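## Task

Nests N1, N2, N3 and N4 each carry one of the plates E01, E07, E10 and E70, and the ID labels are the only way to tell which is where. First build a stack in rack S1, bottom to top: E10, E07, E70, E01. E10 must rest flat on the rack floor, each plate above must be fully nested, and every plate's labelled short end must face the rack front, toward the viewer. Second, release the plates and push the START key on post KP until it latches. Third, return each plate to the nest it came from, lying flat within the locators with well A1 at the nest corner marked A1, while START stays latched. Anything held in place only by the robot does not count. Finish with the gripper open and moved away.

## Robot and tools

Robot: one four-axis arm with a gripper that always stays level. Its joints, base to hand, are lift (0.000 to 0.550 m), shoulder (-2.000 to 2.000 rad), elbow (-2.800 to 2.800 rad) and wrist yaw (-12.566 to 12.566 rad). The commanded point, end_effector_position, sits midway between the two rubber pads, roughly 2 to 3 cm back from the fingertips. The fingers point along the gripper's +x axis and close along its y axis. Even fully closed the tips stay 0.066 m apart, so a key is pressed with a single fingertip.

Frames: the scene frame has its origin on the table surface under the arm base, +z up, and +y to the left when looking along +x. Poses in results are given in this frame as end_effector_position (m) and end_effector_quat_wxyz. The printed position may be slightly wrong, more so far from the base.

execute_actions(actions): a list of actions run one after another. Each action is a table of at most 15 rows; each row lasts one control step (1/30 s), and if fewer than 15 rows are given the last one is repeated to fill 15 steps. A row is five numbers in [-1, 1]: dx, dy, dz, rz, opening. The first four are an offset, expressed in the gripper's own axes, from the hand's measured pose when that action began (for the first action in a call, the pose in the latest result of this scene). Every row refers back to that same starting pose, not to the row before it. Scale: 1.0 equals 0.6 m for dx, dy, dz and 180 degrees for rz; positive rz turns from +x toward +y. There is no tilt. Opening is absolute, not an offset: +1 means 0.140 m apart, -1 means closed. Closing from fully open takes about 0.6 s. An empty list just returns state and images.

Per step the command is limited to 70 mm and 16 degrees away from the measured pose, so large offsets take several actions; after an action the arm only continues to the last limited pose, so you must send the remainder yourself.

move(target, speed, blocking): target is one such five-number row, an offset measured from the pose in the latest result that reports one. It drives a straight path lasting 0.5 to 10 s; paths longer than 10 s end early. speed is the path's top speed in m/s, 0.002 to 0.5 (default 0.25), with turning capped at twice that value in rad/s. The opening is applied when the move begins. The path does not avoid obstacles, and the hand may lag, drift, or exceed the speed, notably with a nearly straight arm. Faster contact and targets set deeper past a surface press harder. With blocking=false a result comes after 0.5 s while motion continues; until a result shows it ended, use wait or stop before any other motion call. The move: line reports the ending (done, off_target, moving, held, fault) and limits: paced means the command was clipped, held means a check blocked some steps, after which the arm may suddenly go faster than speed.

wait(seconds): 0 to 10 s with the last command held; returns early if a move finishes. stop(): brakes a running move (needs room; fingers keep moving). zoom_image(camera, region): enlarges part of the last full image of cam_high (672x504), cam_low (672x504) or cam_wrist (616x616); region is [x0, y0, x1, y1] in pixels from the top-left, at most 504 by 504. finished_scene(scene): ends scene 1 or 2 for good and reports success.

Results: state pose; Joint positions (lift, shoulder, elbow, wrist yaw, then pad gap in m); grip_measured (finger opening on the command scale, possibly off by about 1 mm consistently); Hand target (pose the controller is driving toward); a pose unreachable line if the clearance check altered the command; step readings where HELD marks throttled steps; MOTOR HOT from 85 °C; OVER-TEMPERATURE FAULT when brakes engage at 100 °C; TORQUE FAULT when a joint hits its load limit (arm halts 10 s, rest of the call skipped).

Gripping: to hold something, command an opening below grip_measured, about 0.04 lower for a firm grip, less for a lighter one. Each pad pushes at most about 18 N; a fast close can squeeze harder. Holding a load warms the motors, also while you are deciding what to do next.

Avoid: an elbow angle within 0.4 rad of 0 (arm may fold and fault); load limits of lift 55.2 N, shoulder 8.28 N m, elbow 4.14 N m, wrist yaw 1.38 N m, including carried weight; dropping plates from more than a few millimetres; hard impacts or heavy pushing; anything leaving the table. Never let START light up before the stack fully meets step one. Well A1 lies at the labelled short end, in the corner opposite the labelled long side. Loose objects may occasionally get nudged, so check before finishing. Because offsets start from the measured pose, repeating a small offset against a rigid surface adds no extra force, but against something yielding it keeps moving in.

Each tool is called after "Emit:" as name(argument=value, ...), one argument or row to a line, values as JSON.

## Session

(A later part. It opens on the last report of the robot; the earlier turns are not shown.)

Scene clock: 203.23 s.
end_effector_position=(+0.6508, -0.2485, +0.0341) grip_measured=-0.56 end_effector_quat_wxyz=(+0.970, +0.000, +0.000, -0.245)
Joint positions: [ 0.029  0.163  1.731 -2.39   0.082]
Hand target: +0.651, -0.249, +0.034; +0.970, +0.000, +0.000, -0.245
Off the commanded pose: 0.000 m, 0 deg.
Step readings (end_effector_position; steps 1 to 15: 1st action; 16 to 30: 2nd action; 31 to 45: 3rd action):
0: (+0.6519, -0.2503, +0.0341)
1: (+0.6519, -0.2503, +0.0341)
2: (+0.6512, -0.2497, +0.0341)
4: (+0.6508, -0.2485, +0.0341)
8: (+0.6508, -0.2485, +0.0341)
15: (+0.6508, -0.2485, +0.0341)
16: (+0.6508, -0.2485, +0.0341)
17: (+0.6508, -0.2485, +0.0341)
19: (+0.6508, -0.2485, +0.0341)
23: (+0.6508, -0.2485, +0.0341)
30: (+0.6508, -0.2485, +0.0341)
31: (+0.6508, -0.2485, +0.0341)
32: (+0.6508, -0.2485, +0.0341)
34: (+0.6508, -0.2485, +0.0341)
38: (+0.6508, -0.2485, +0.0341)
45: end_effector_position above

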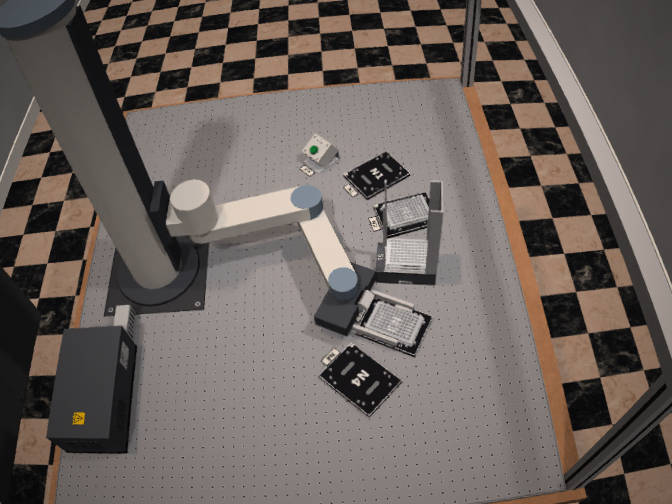

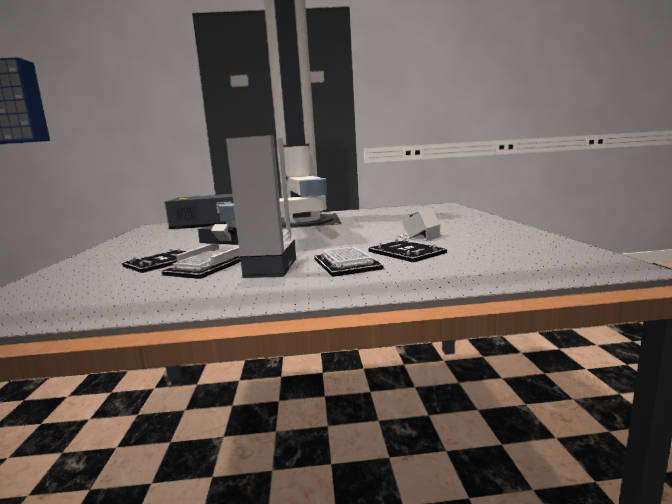

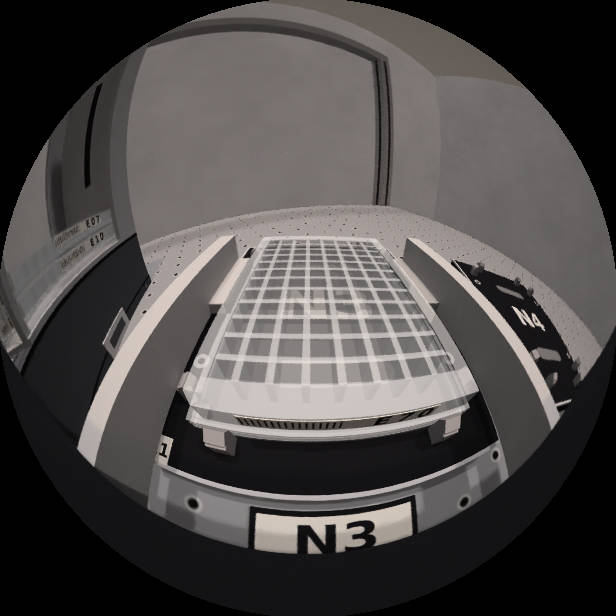

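Emit:
move(
  target=[0,0,-0.355,0,-0.6],
  speed=0.15,
)

Emit:
execute_actions(
  actions=[
    [[0,0,-0.002,0,-0.6],[0,0,-0.003,0,-0.6],[0,0,-0.004,0,-0.6],[0,0,-0.005,0,-0.6],[0,0,-0.006,0,-0.6],[0,0,-0.007,0,-0.6]],
    [[0,0,0,0,0]],
  ],
)

Emit:
move(
  target=[-0.25,0,0,0,0],
)

Emit:
zoom_image(
  camera="cam_wrist",
  region=[250,190,390,290],
)

Emit:
move(
  target=[0.0,0.24,-0.05,0.125,0.1],
)

Emit:
zoom_image(
  camera="cam_wrist",
  region=[200,210,440,370],
)

Scene clock: 225.63 s.
end_effector_position=(+0.7121, -0.0776, +0.1060) grip_measured=-0.56 end_effector_quat_wxyz=(+0.997, +0.000, +0.000, -0.071)
Joint positions: [ 0.101  0.481  1.767 -2.39   0.082]
Hand target: +0.712, -0.078, +0.106; +0.997, +0.000, +0.000, -0.071
Off the commanded pose: 0.000 m, 0 deg.
move: done

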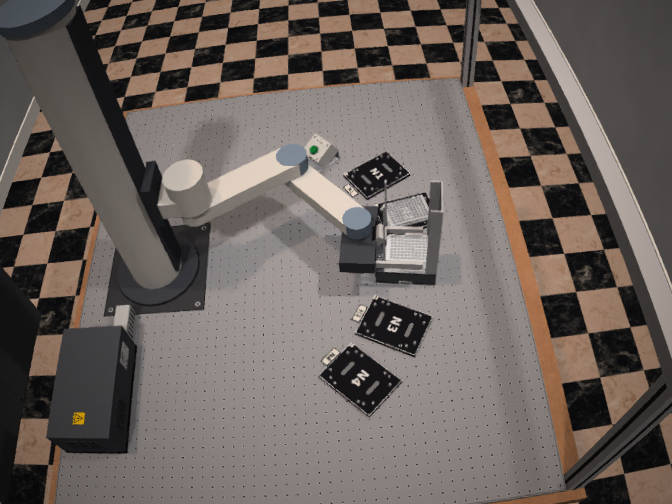

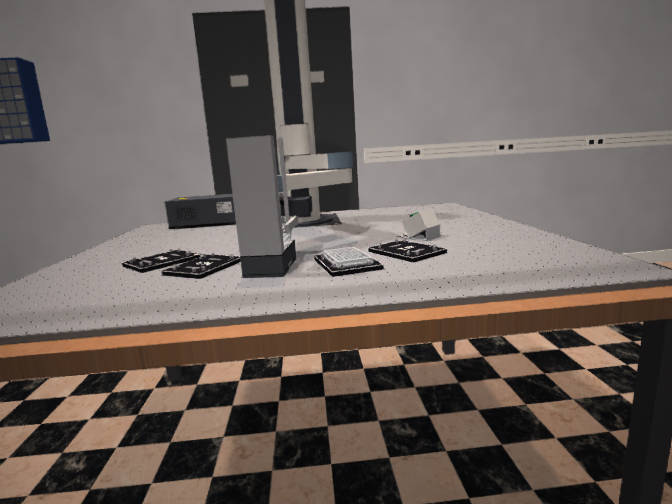

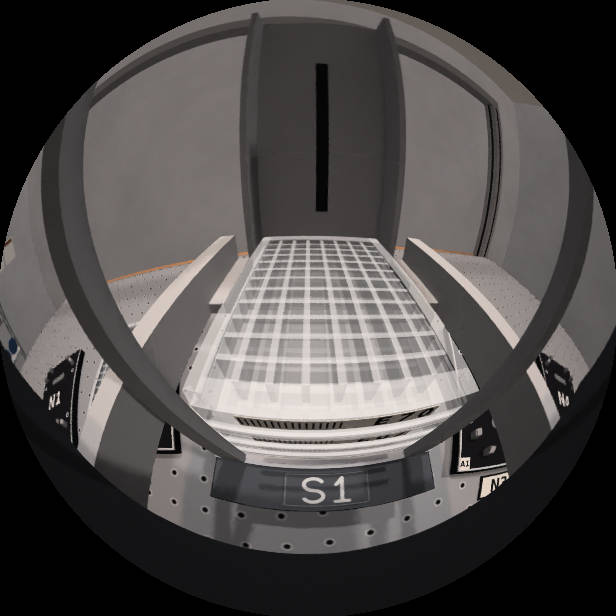

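Scene clock: 226.63 s.
end_effector_position=(+0.7121, -0.0776, +0.1018) grip_measured=+0.00 end_effector_quat_wxyz=(+0.997, +0.000, +0.000, -0.071)
Joint positions: [ 0.097  0.481  1.767 -2.39   0.103]
Hand target: +0.712, -0.078, +0.102; +0.997, +0.000, +0.000, -0.071
Off the commanded pose: 0.000 m, 0 deg.
Step readings (end_effector_position; steps 1 to 15: 1st action; 16 to 30: 2nd action):
0: (+0.7121, -0.0776, +0.1060)
1: (+0.7121, -0.0776, +0.1060)
2: (+0.7121, -0.0776, +0.1053)
4: (+0.7121, -0.0776, +0.1037)
8: (+0.7121, -0.0776, +0.1018)
15: (+0.7121, -0.0776, +0.1018)
16: (+0.7121, -0.0776, +0.1018)
17: (+0.7121, -0.0776, +0.1018)
19: (+0.7121, -0.0776, +0.1018)
23: (+0.7121, -0.0776, +0.1018)
30: end_effector_position above

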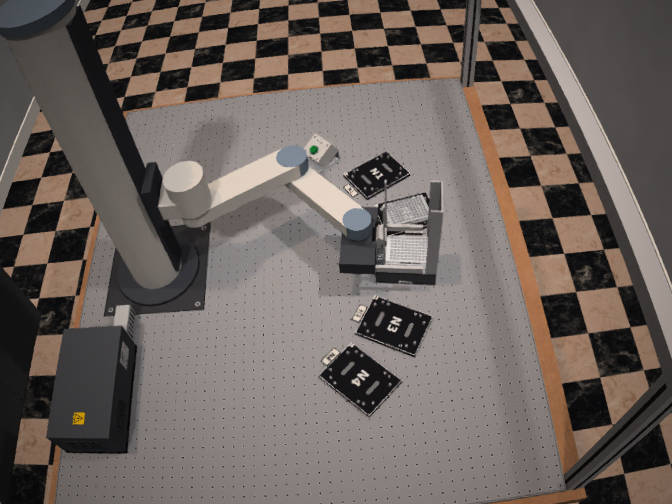

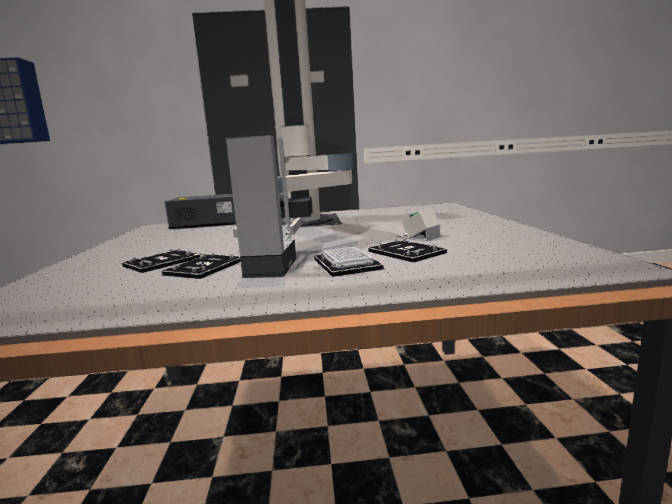

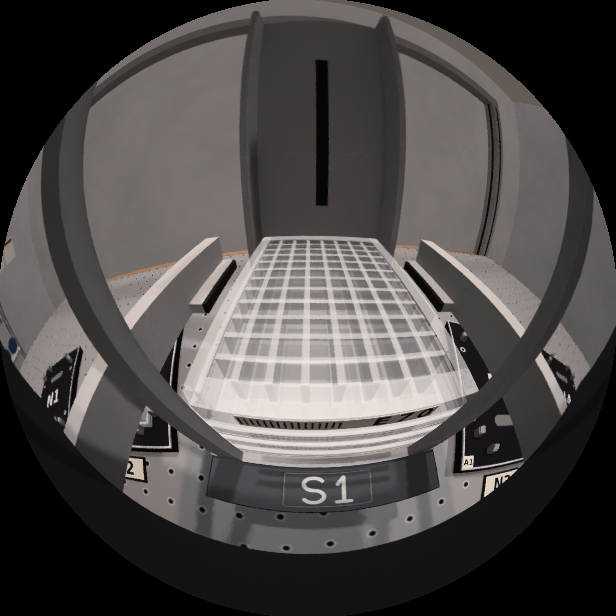

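Scene clock: 227.63 s.
end_effector_position=(+0.5636, -0.0562, +0.1018) grip_measured=+0.00 end_effector_quat_wxyz=(+0.997, +0.000, +0.000, -0.072)
Joint positions: [ 0.097  0.786  1.004 -1.933  0.103]
Hand target: +0.564, -0.056, +0.102; +0.997, +0.000, +0.000, -0.071
Off the commanded pose: 0.000 m, 0 deg.
move: done

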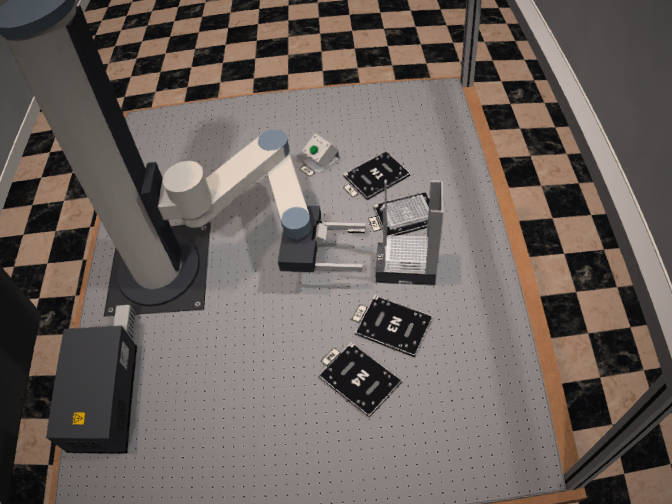

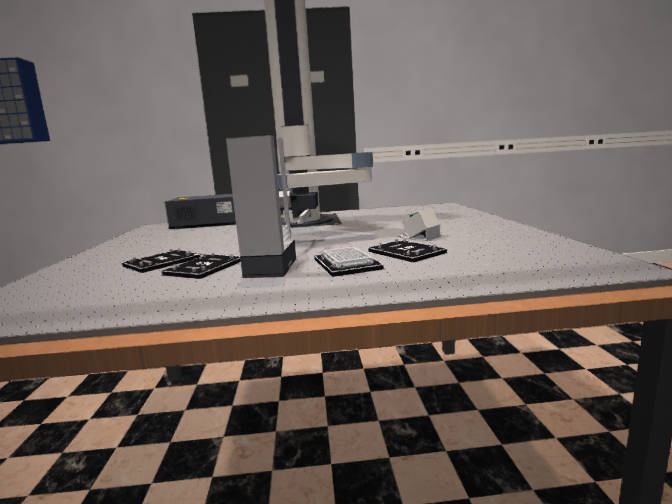

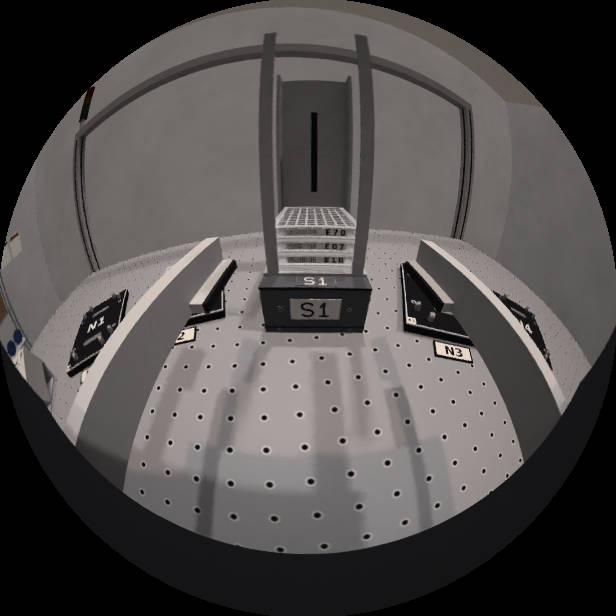

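Region (250, 190, 390, 290) of cam_wrist's 616x616 image, scaled by 3.600, with more detail than that image has; it fills the top 360 rows of this view, and the rest is white.

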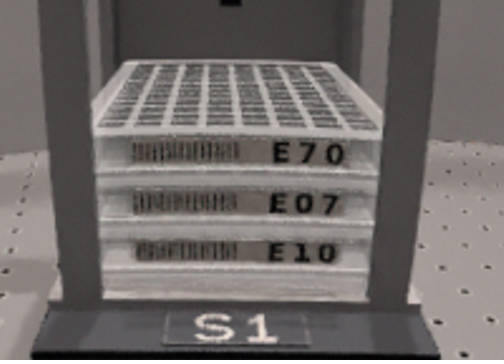

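Scene clock: 228.77 s.
end_effector_position=(+0.5842, +0.0865, +0.0717) grip_measured=+0.10 end_effector_quat_wxyz=(+0.992, +0.000, +0.000, +0.125)
Joint positions: [ 0.067  1.076  1.12  -1.946  0.107]
Hand target: +0.584, +0.086, +0.072; +0.992, +0.000, +0.000, +0.124
Off the commanded pose: 0.000 m, 0 deg.
move: done

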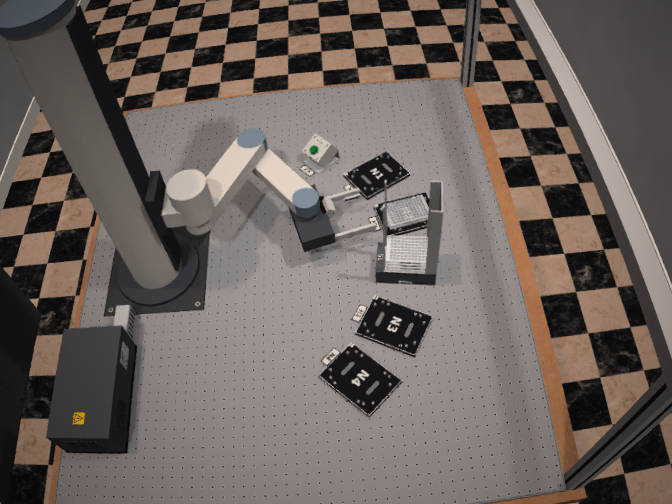

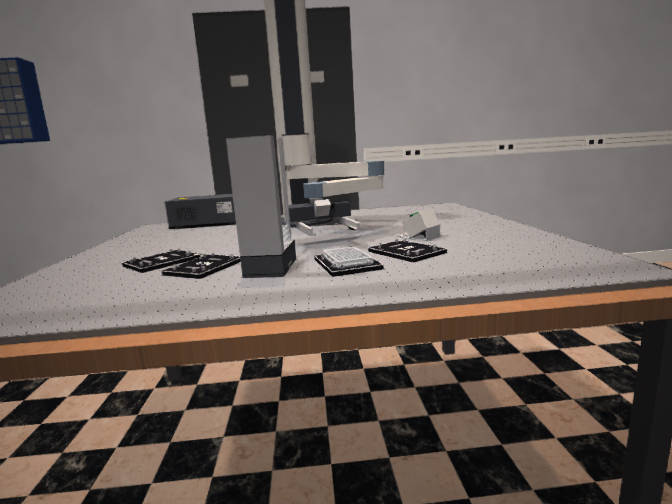

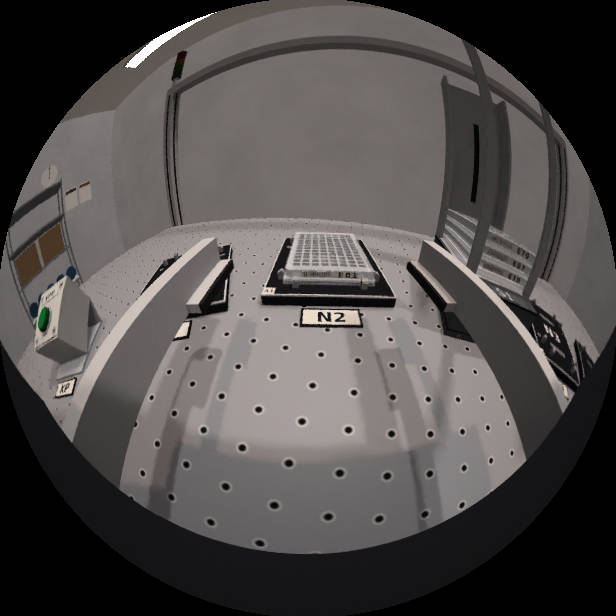

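Region (200, 210, 440, 370) of cam_wrist's 616x616 image, scaled by 2.100, with more detail than that image has.

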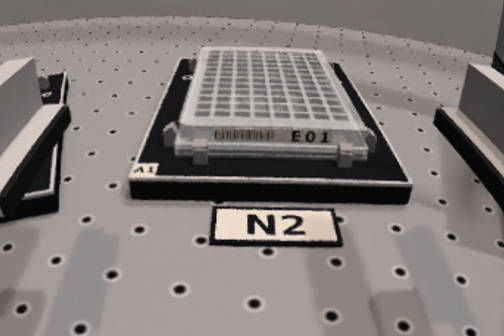

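Pitch 13 mm; plate looks fine.

Emit:
move(
  target=[0.225,-0.022,-0.035,-0.005,0.1],
  speed=0.15,
)

Scene clock: 232.37 s.
end_effector_position=(+0.7182, +0.1071, +0.0507) grip_measured=+0.10 end_effector_quat_wxyz=(+0.993, +0.000, +0.000, +0.117)
Joint positions: [ 0.046  0.775  1.836 -2.376  0.107]
Hand target: +0.718, +0.107, +0.051; +0.993, +0.000, +0.000, +0.117
Off the commanded pose: 0.000 m, 0 deg.
move: done

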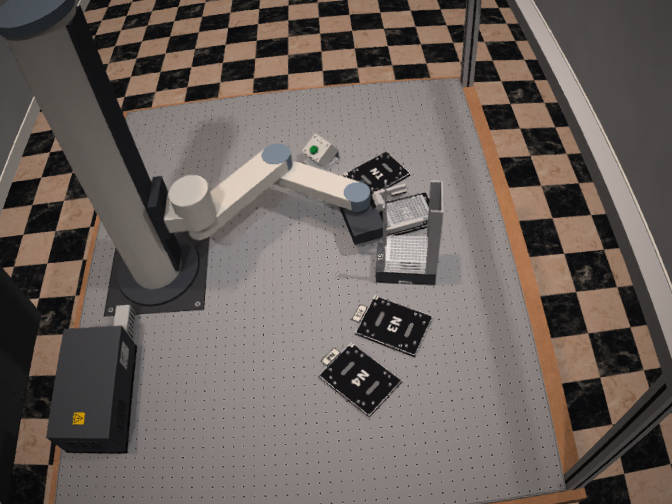

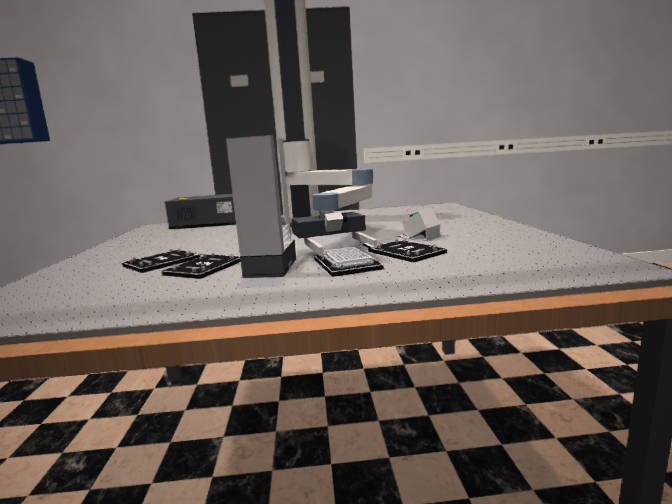

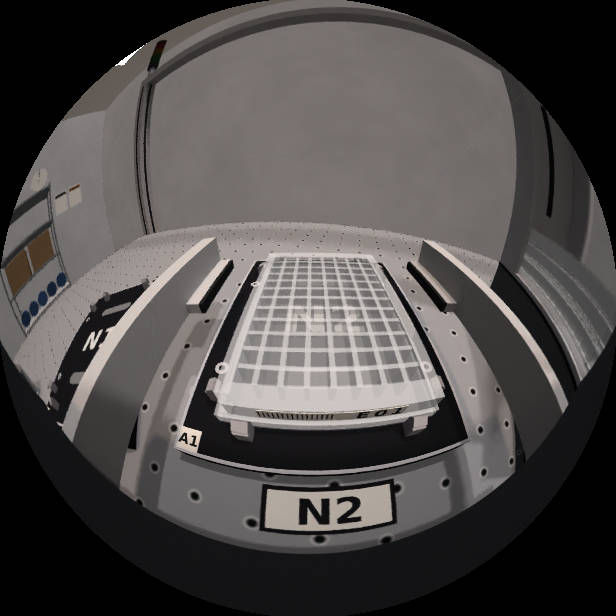

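Emit:
move(
  target=[0.012,-0.002,-0.023,-0.002,0.1],
  speed=0.04,
)

Emit:
zoom_image(
  camera="cam_wrist",
  region=[130,200,510,520],
)

Scene clock: 237.67 s.
end_effector_position=(+0.7255, +0.1076, +0.0369) grip_measured=+0.10 end_effector_quat_wxyz=(+0.993, +0.000, +0.000, +0.114)
Joint positions: [ 0.032  0.755  1.883 -2.409  0.107]
Hand target: +0.726, +0.108, +0.037; +0.993, +0.000, +0.000, +0.114
Off the commanded pose: 0.000 m, 0 deg.
move: done

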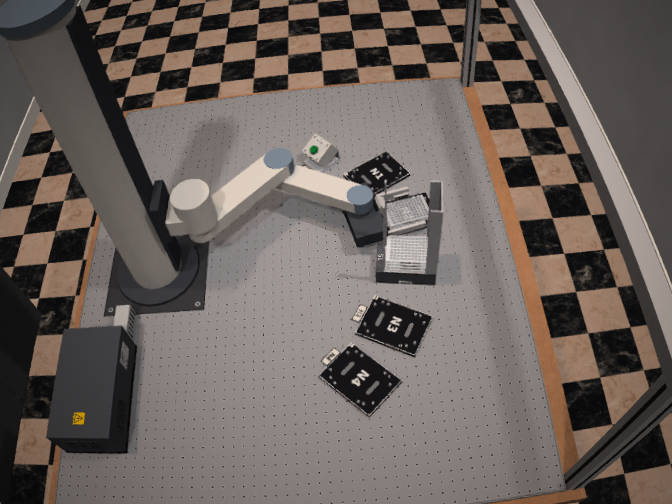

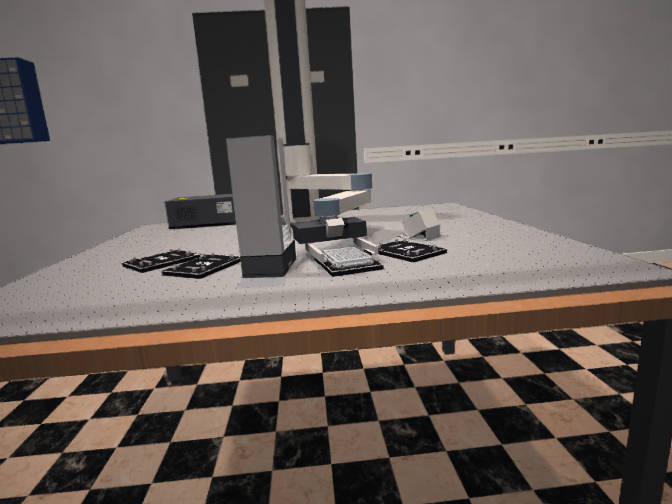

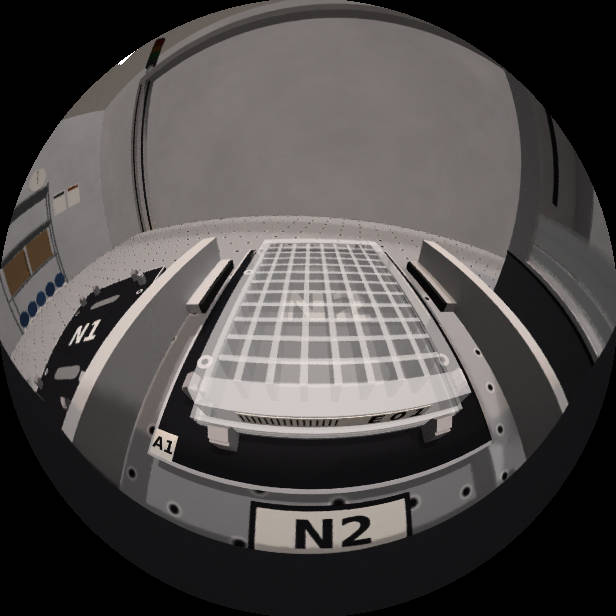

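Region (130, 200, 510, 520) of cam_wrist's 616x616 image, scaled by 1.326, with more detail than that image has; it fills the top 424 rows of this view, and the rest is white.

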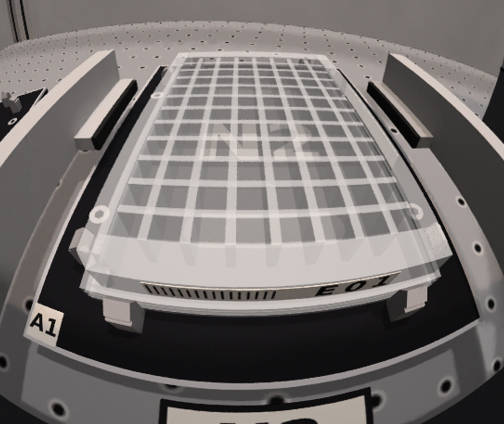

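Emit:
execute_actions(
  actions=[
    [[0.002,0.0007,-0.003,0,-0.45]],
    [[0,0,0,0,-0.55]],
    [[0,0,0,0,-0.6]],
  ],
)

Emit:
move(
  target=[0,0,0.51,0,-0.6],
)

Emit:
zoom_image(
  camera="cam_wrist",
  region=[130,200,510,520],
)

Scene clock: 244.63 s.
end_effector_position=(+0.7265, +0.1083, +0.0350) grip_measured=-0.56 end_effector_quat_wxyz=(+0.993, +0.000, +0.000, +0.114)
Joint positions: [ 0.03   0.753  1.89  -2.415  0.082]
Hand target: +0.727, +0.108, +0.035; +0.993, +0.000, +0.000, +0.114
Off the commanded pose: 0.000 m, 0 deg.
Step readings (end_effector_position; steps 1 to 15: 1st action; 16 to 30: 2nd action; 31 to 45: 3rd action):
0: (+0.7255, +0.1076, +0.0369)
1: (+0.7255, +0.1076, +0.0369)
2: (+0.7260, +0.1079, +0.0361)
4: (+0.7265, +0.1085, +0.0350)
8: (+0.7265, +0.1084, +0.0350)
15: (+0.7265, +0.1084, +0.0350)
16: (+0.7265, +0.1084, +0.0350)
17: (+0.7265, +0.1083, +0.0350)
19: (+0.7265, +0.1083, +0.0350)
23: (+0.7265, +0.1083, +0.0350)
30: (+0.7265, +0.1083, +0.0350)
31: (+0.7265, +0.1083, +0.0350)
32: (+0.7265, +0.1083, +0.0350)
34: (+0.7265, +0.1083, +0.0350)
38: (+0.7265, +0.1083, +0.0350)
45: end_effector_position above

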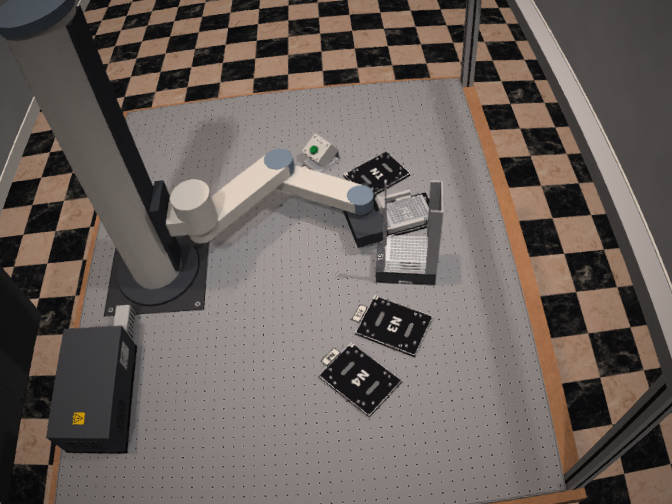

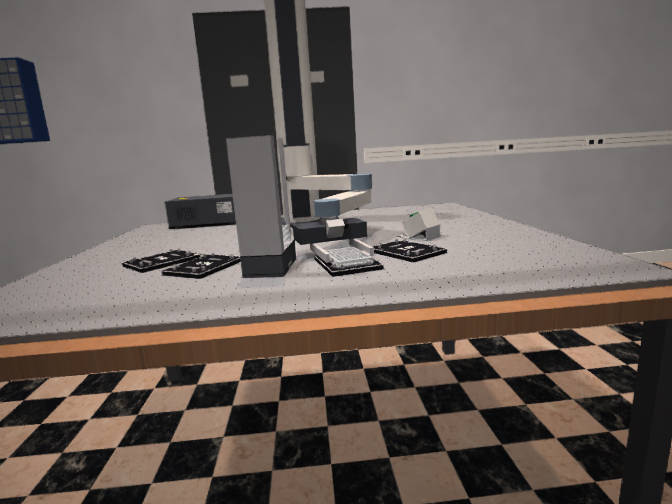

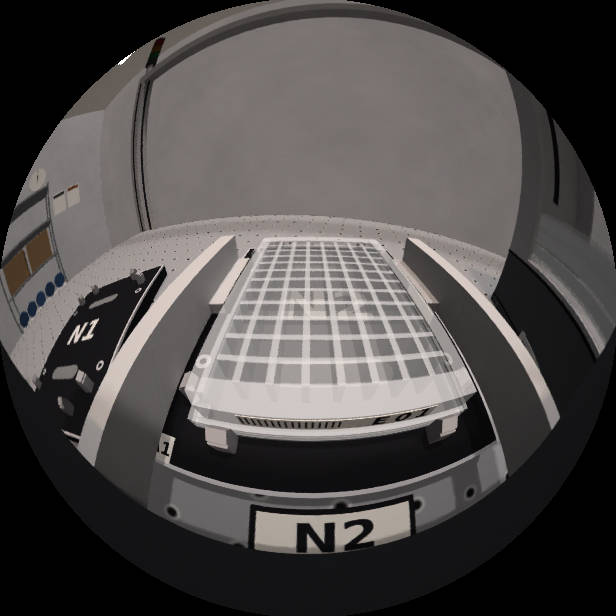

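Scene clock: 246.27 s.
end_effector_position=(+0.7265, +0.1083, +0.3411) grip_measured=-0.56 end_effector_quat_wxyz=(+0.993, +0.000, +0.000, +0.114)
Joint positions: [ 0.336  0.753  1.89  -2.415  0.082]
Hand target: +0.727, +0.108, +0.341; +0.993, +0.000, +0.000, +0.114
Off the commanded pose: 0.000 m, 0 deg.
move: done

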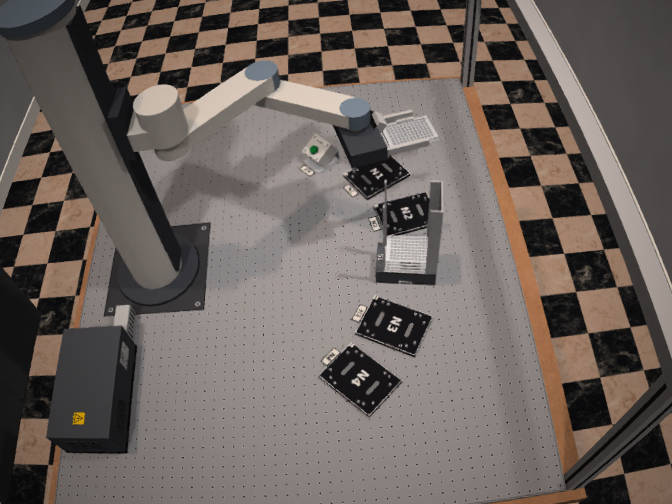

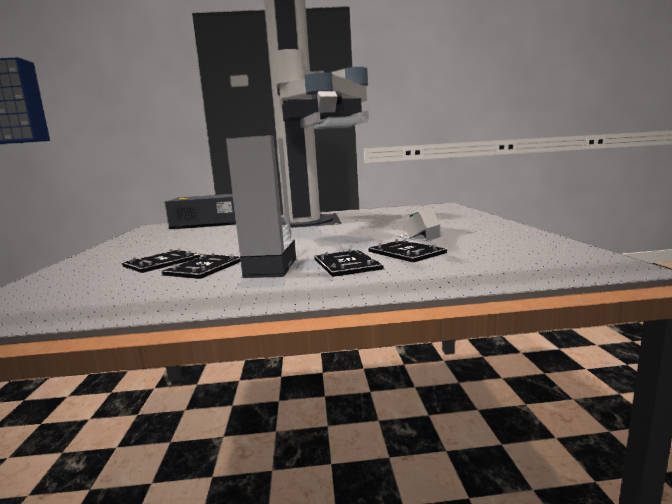

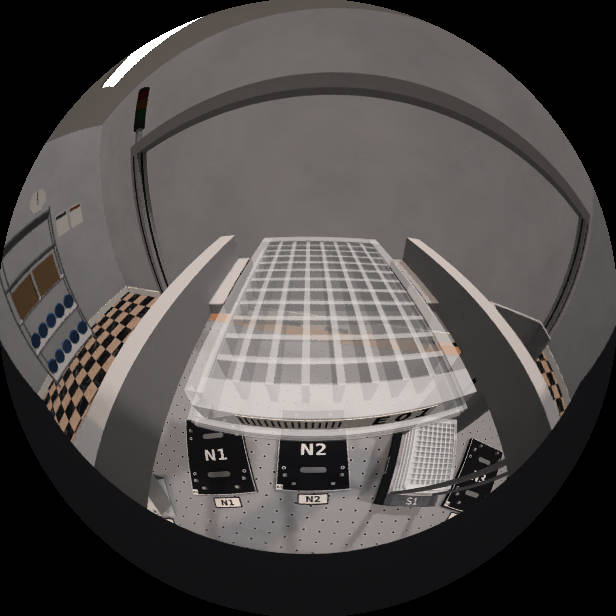

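Region (130, 200, 510, 520) of cam_wrist's 616x616 image, scaled by 1.326, with more detail than that image has; it fills the top 424 rows of this view, and the rest is white.

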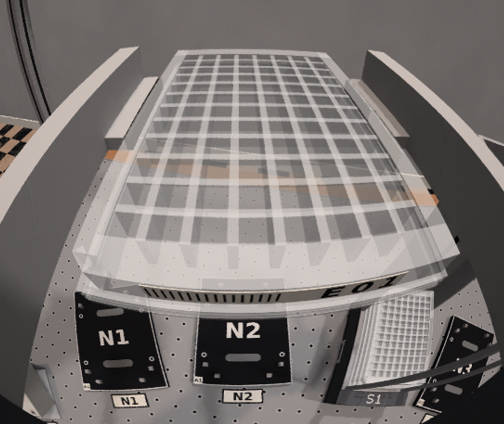

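Emit:
move(
  target=[-0.0943,-0.2962,0,-0.1183,-0.6],
)

Emit:
move(
  target=[0,0,-0.035,0,-0.6],
  speed=0.02,
)

Emit:
zoom_image(
  camera="cam_wrist",
  region=[130,200,510,520],
)

Scene clock: 254.13 s.
end_effector_position=(+0.7116, -0.0778, +0.3410) grip_measured=-0.56 end_effector_quat_wxyz=(+0.997, +0.000, +0.000, -0.072)
Joint positions: [ 0.336  0.482  1.763 -2.389  0.082]
Hand target: +0.712, -0.078, +0.341; +0.997, +0.000, +0.000, -0.072
Off the commanded pose: 0.000 m, 0 deg.
move: done

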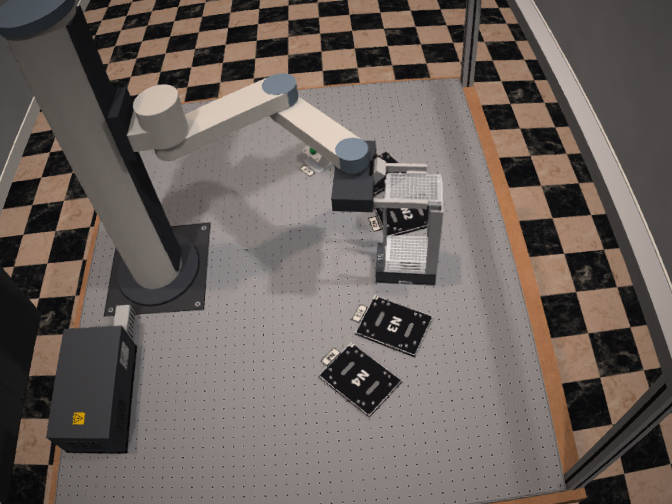

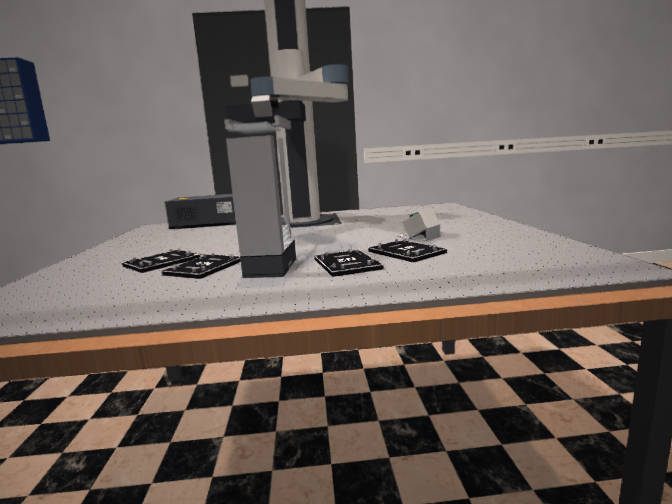

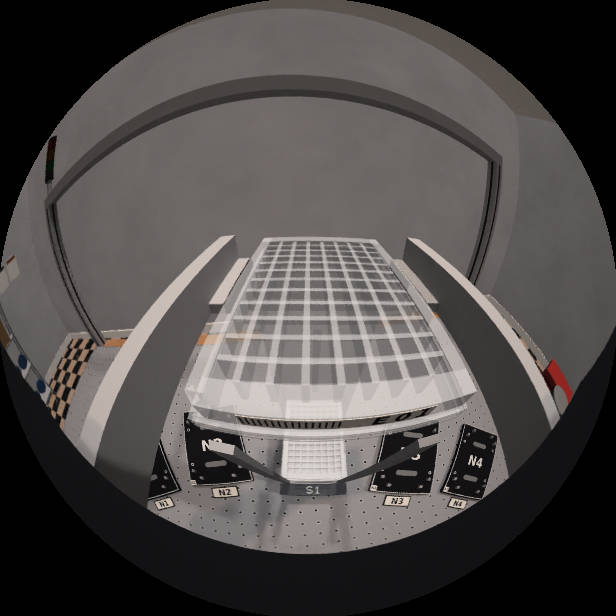

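Scene clock: 255.40 s.
end_effector_position=(+0.7115, -0.0778, +0.3200) grip_measured=-0.56 end_effector_quat_wxyz=(+0.997, +0.000, +0.000, -0.072)
Joint positions: [ 0.315  0.482  1.763 -2.389  0.082]
Hand target: +0.712, -0.078, +0.320; +0.997, +0.000, +0.000, -0.072
Off the commanded pose: 0.000 m, 0 deg.
move: done

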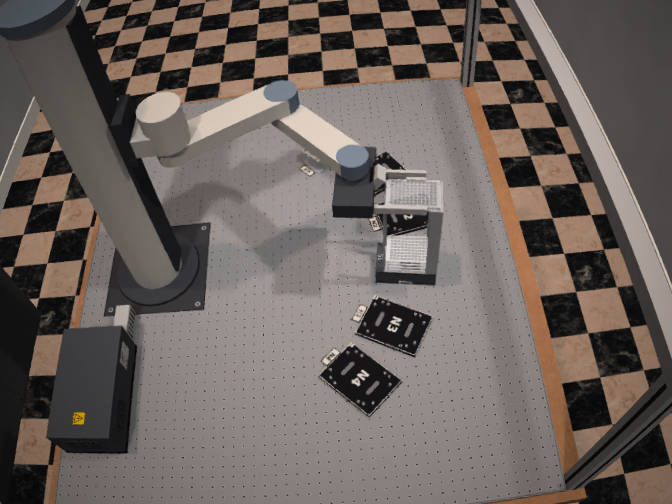

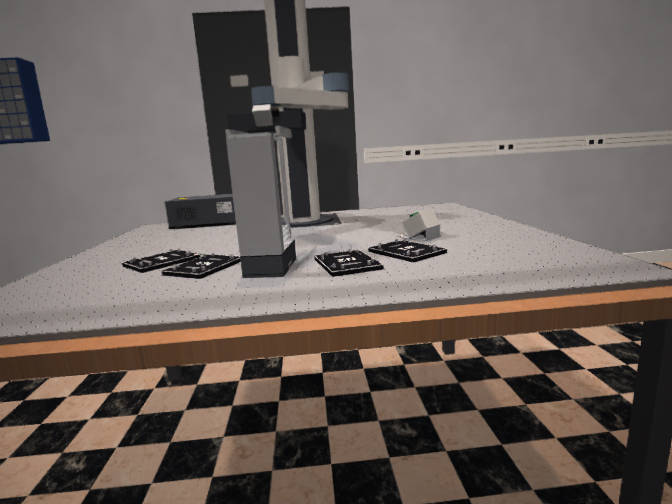

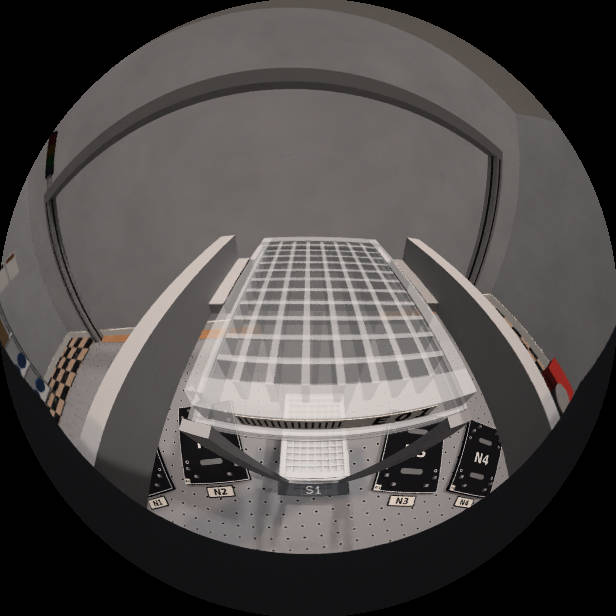

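Region (130, 200, 510, 520) of cam_wrist's 616x616 image, scaled by 1.326, with more detail than that image has; it fills the top 424 rows of this view, and the rest is white.

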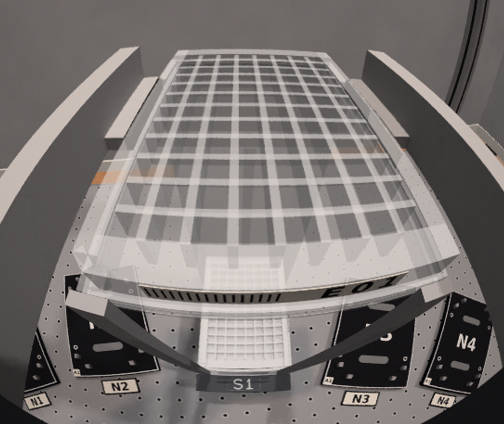

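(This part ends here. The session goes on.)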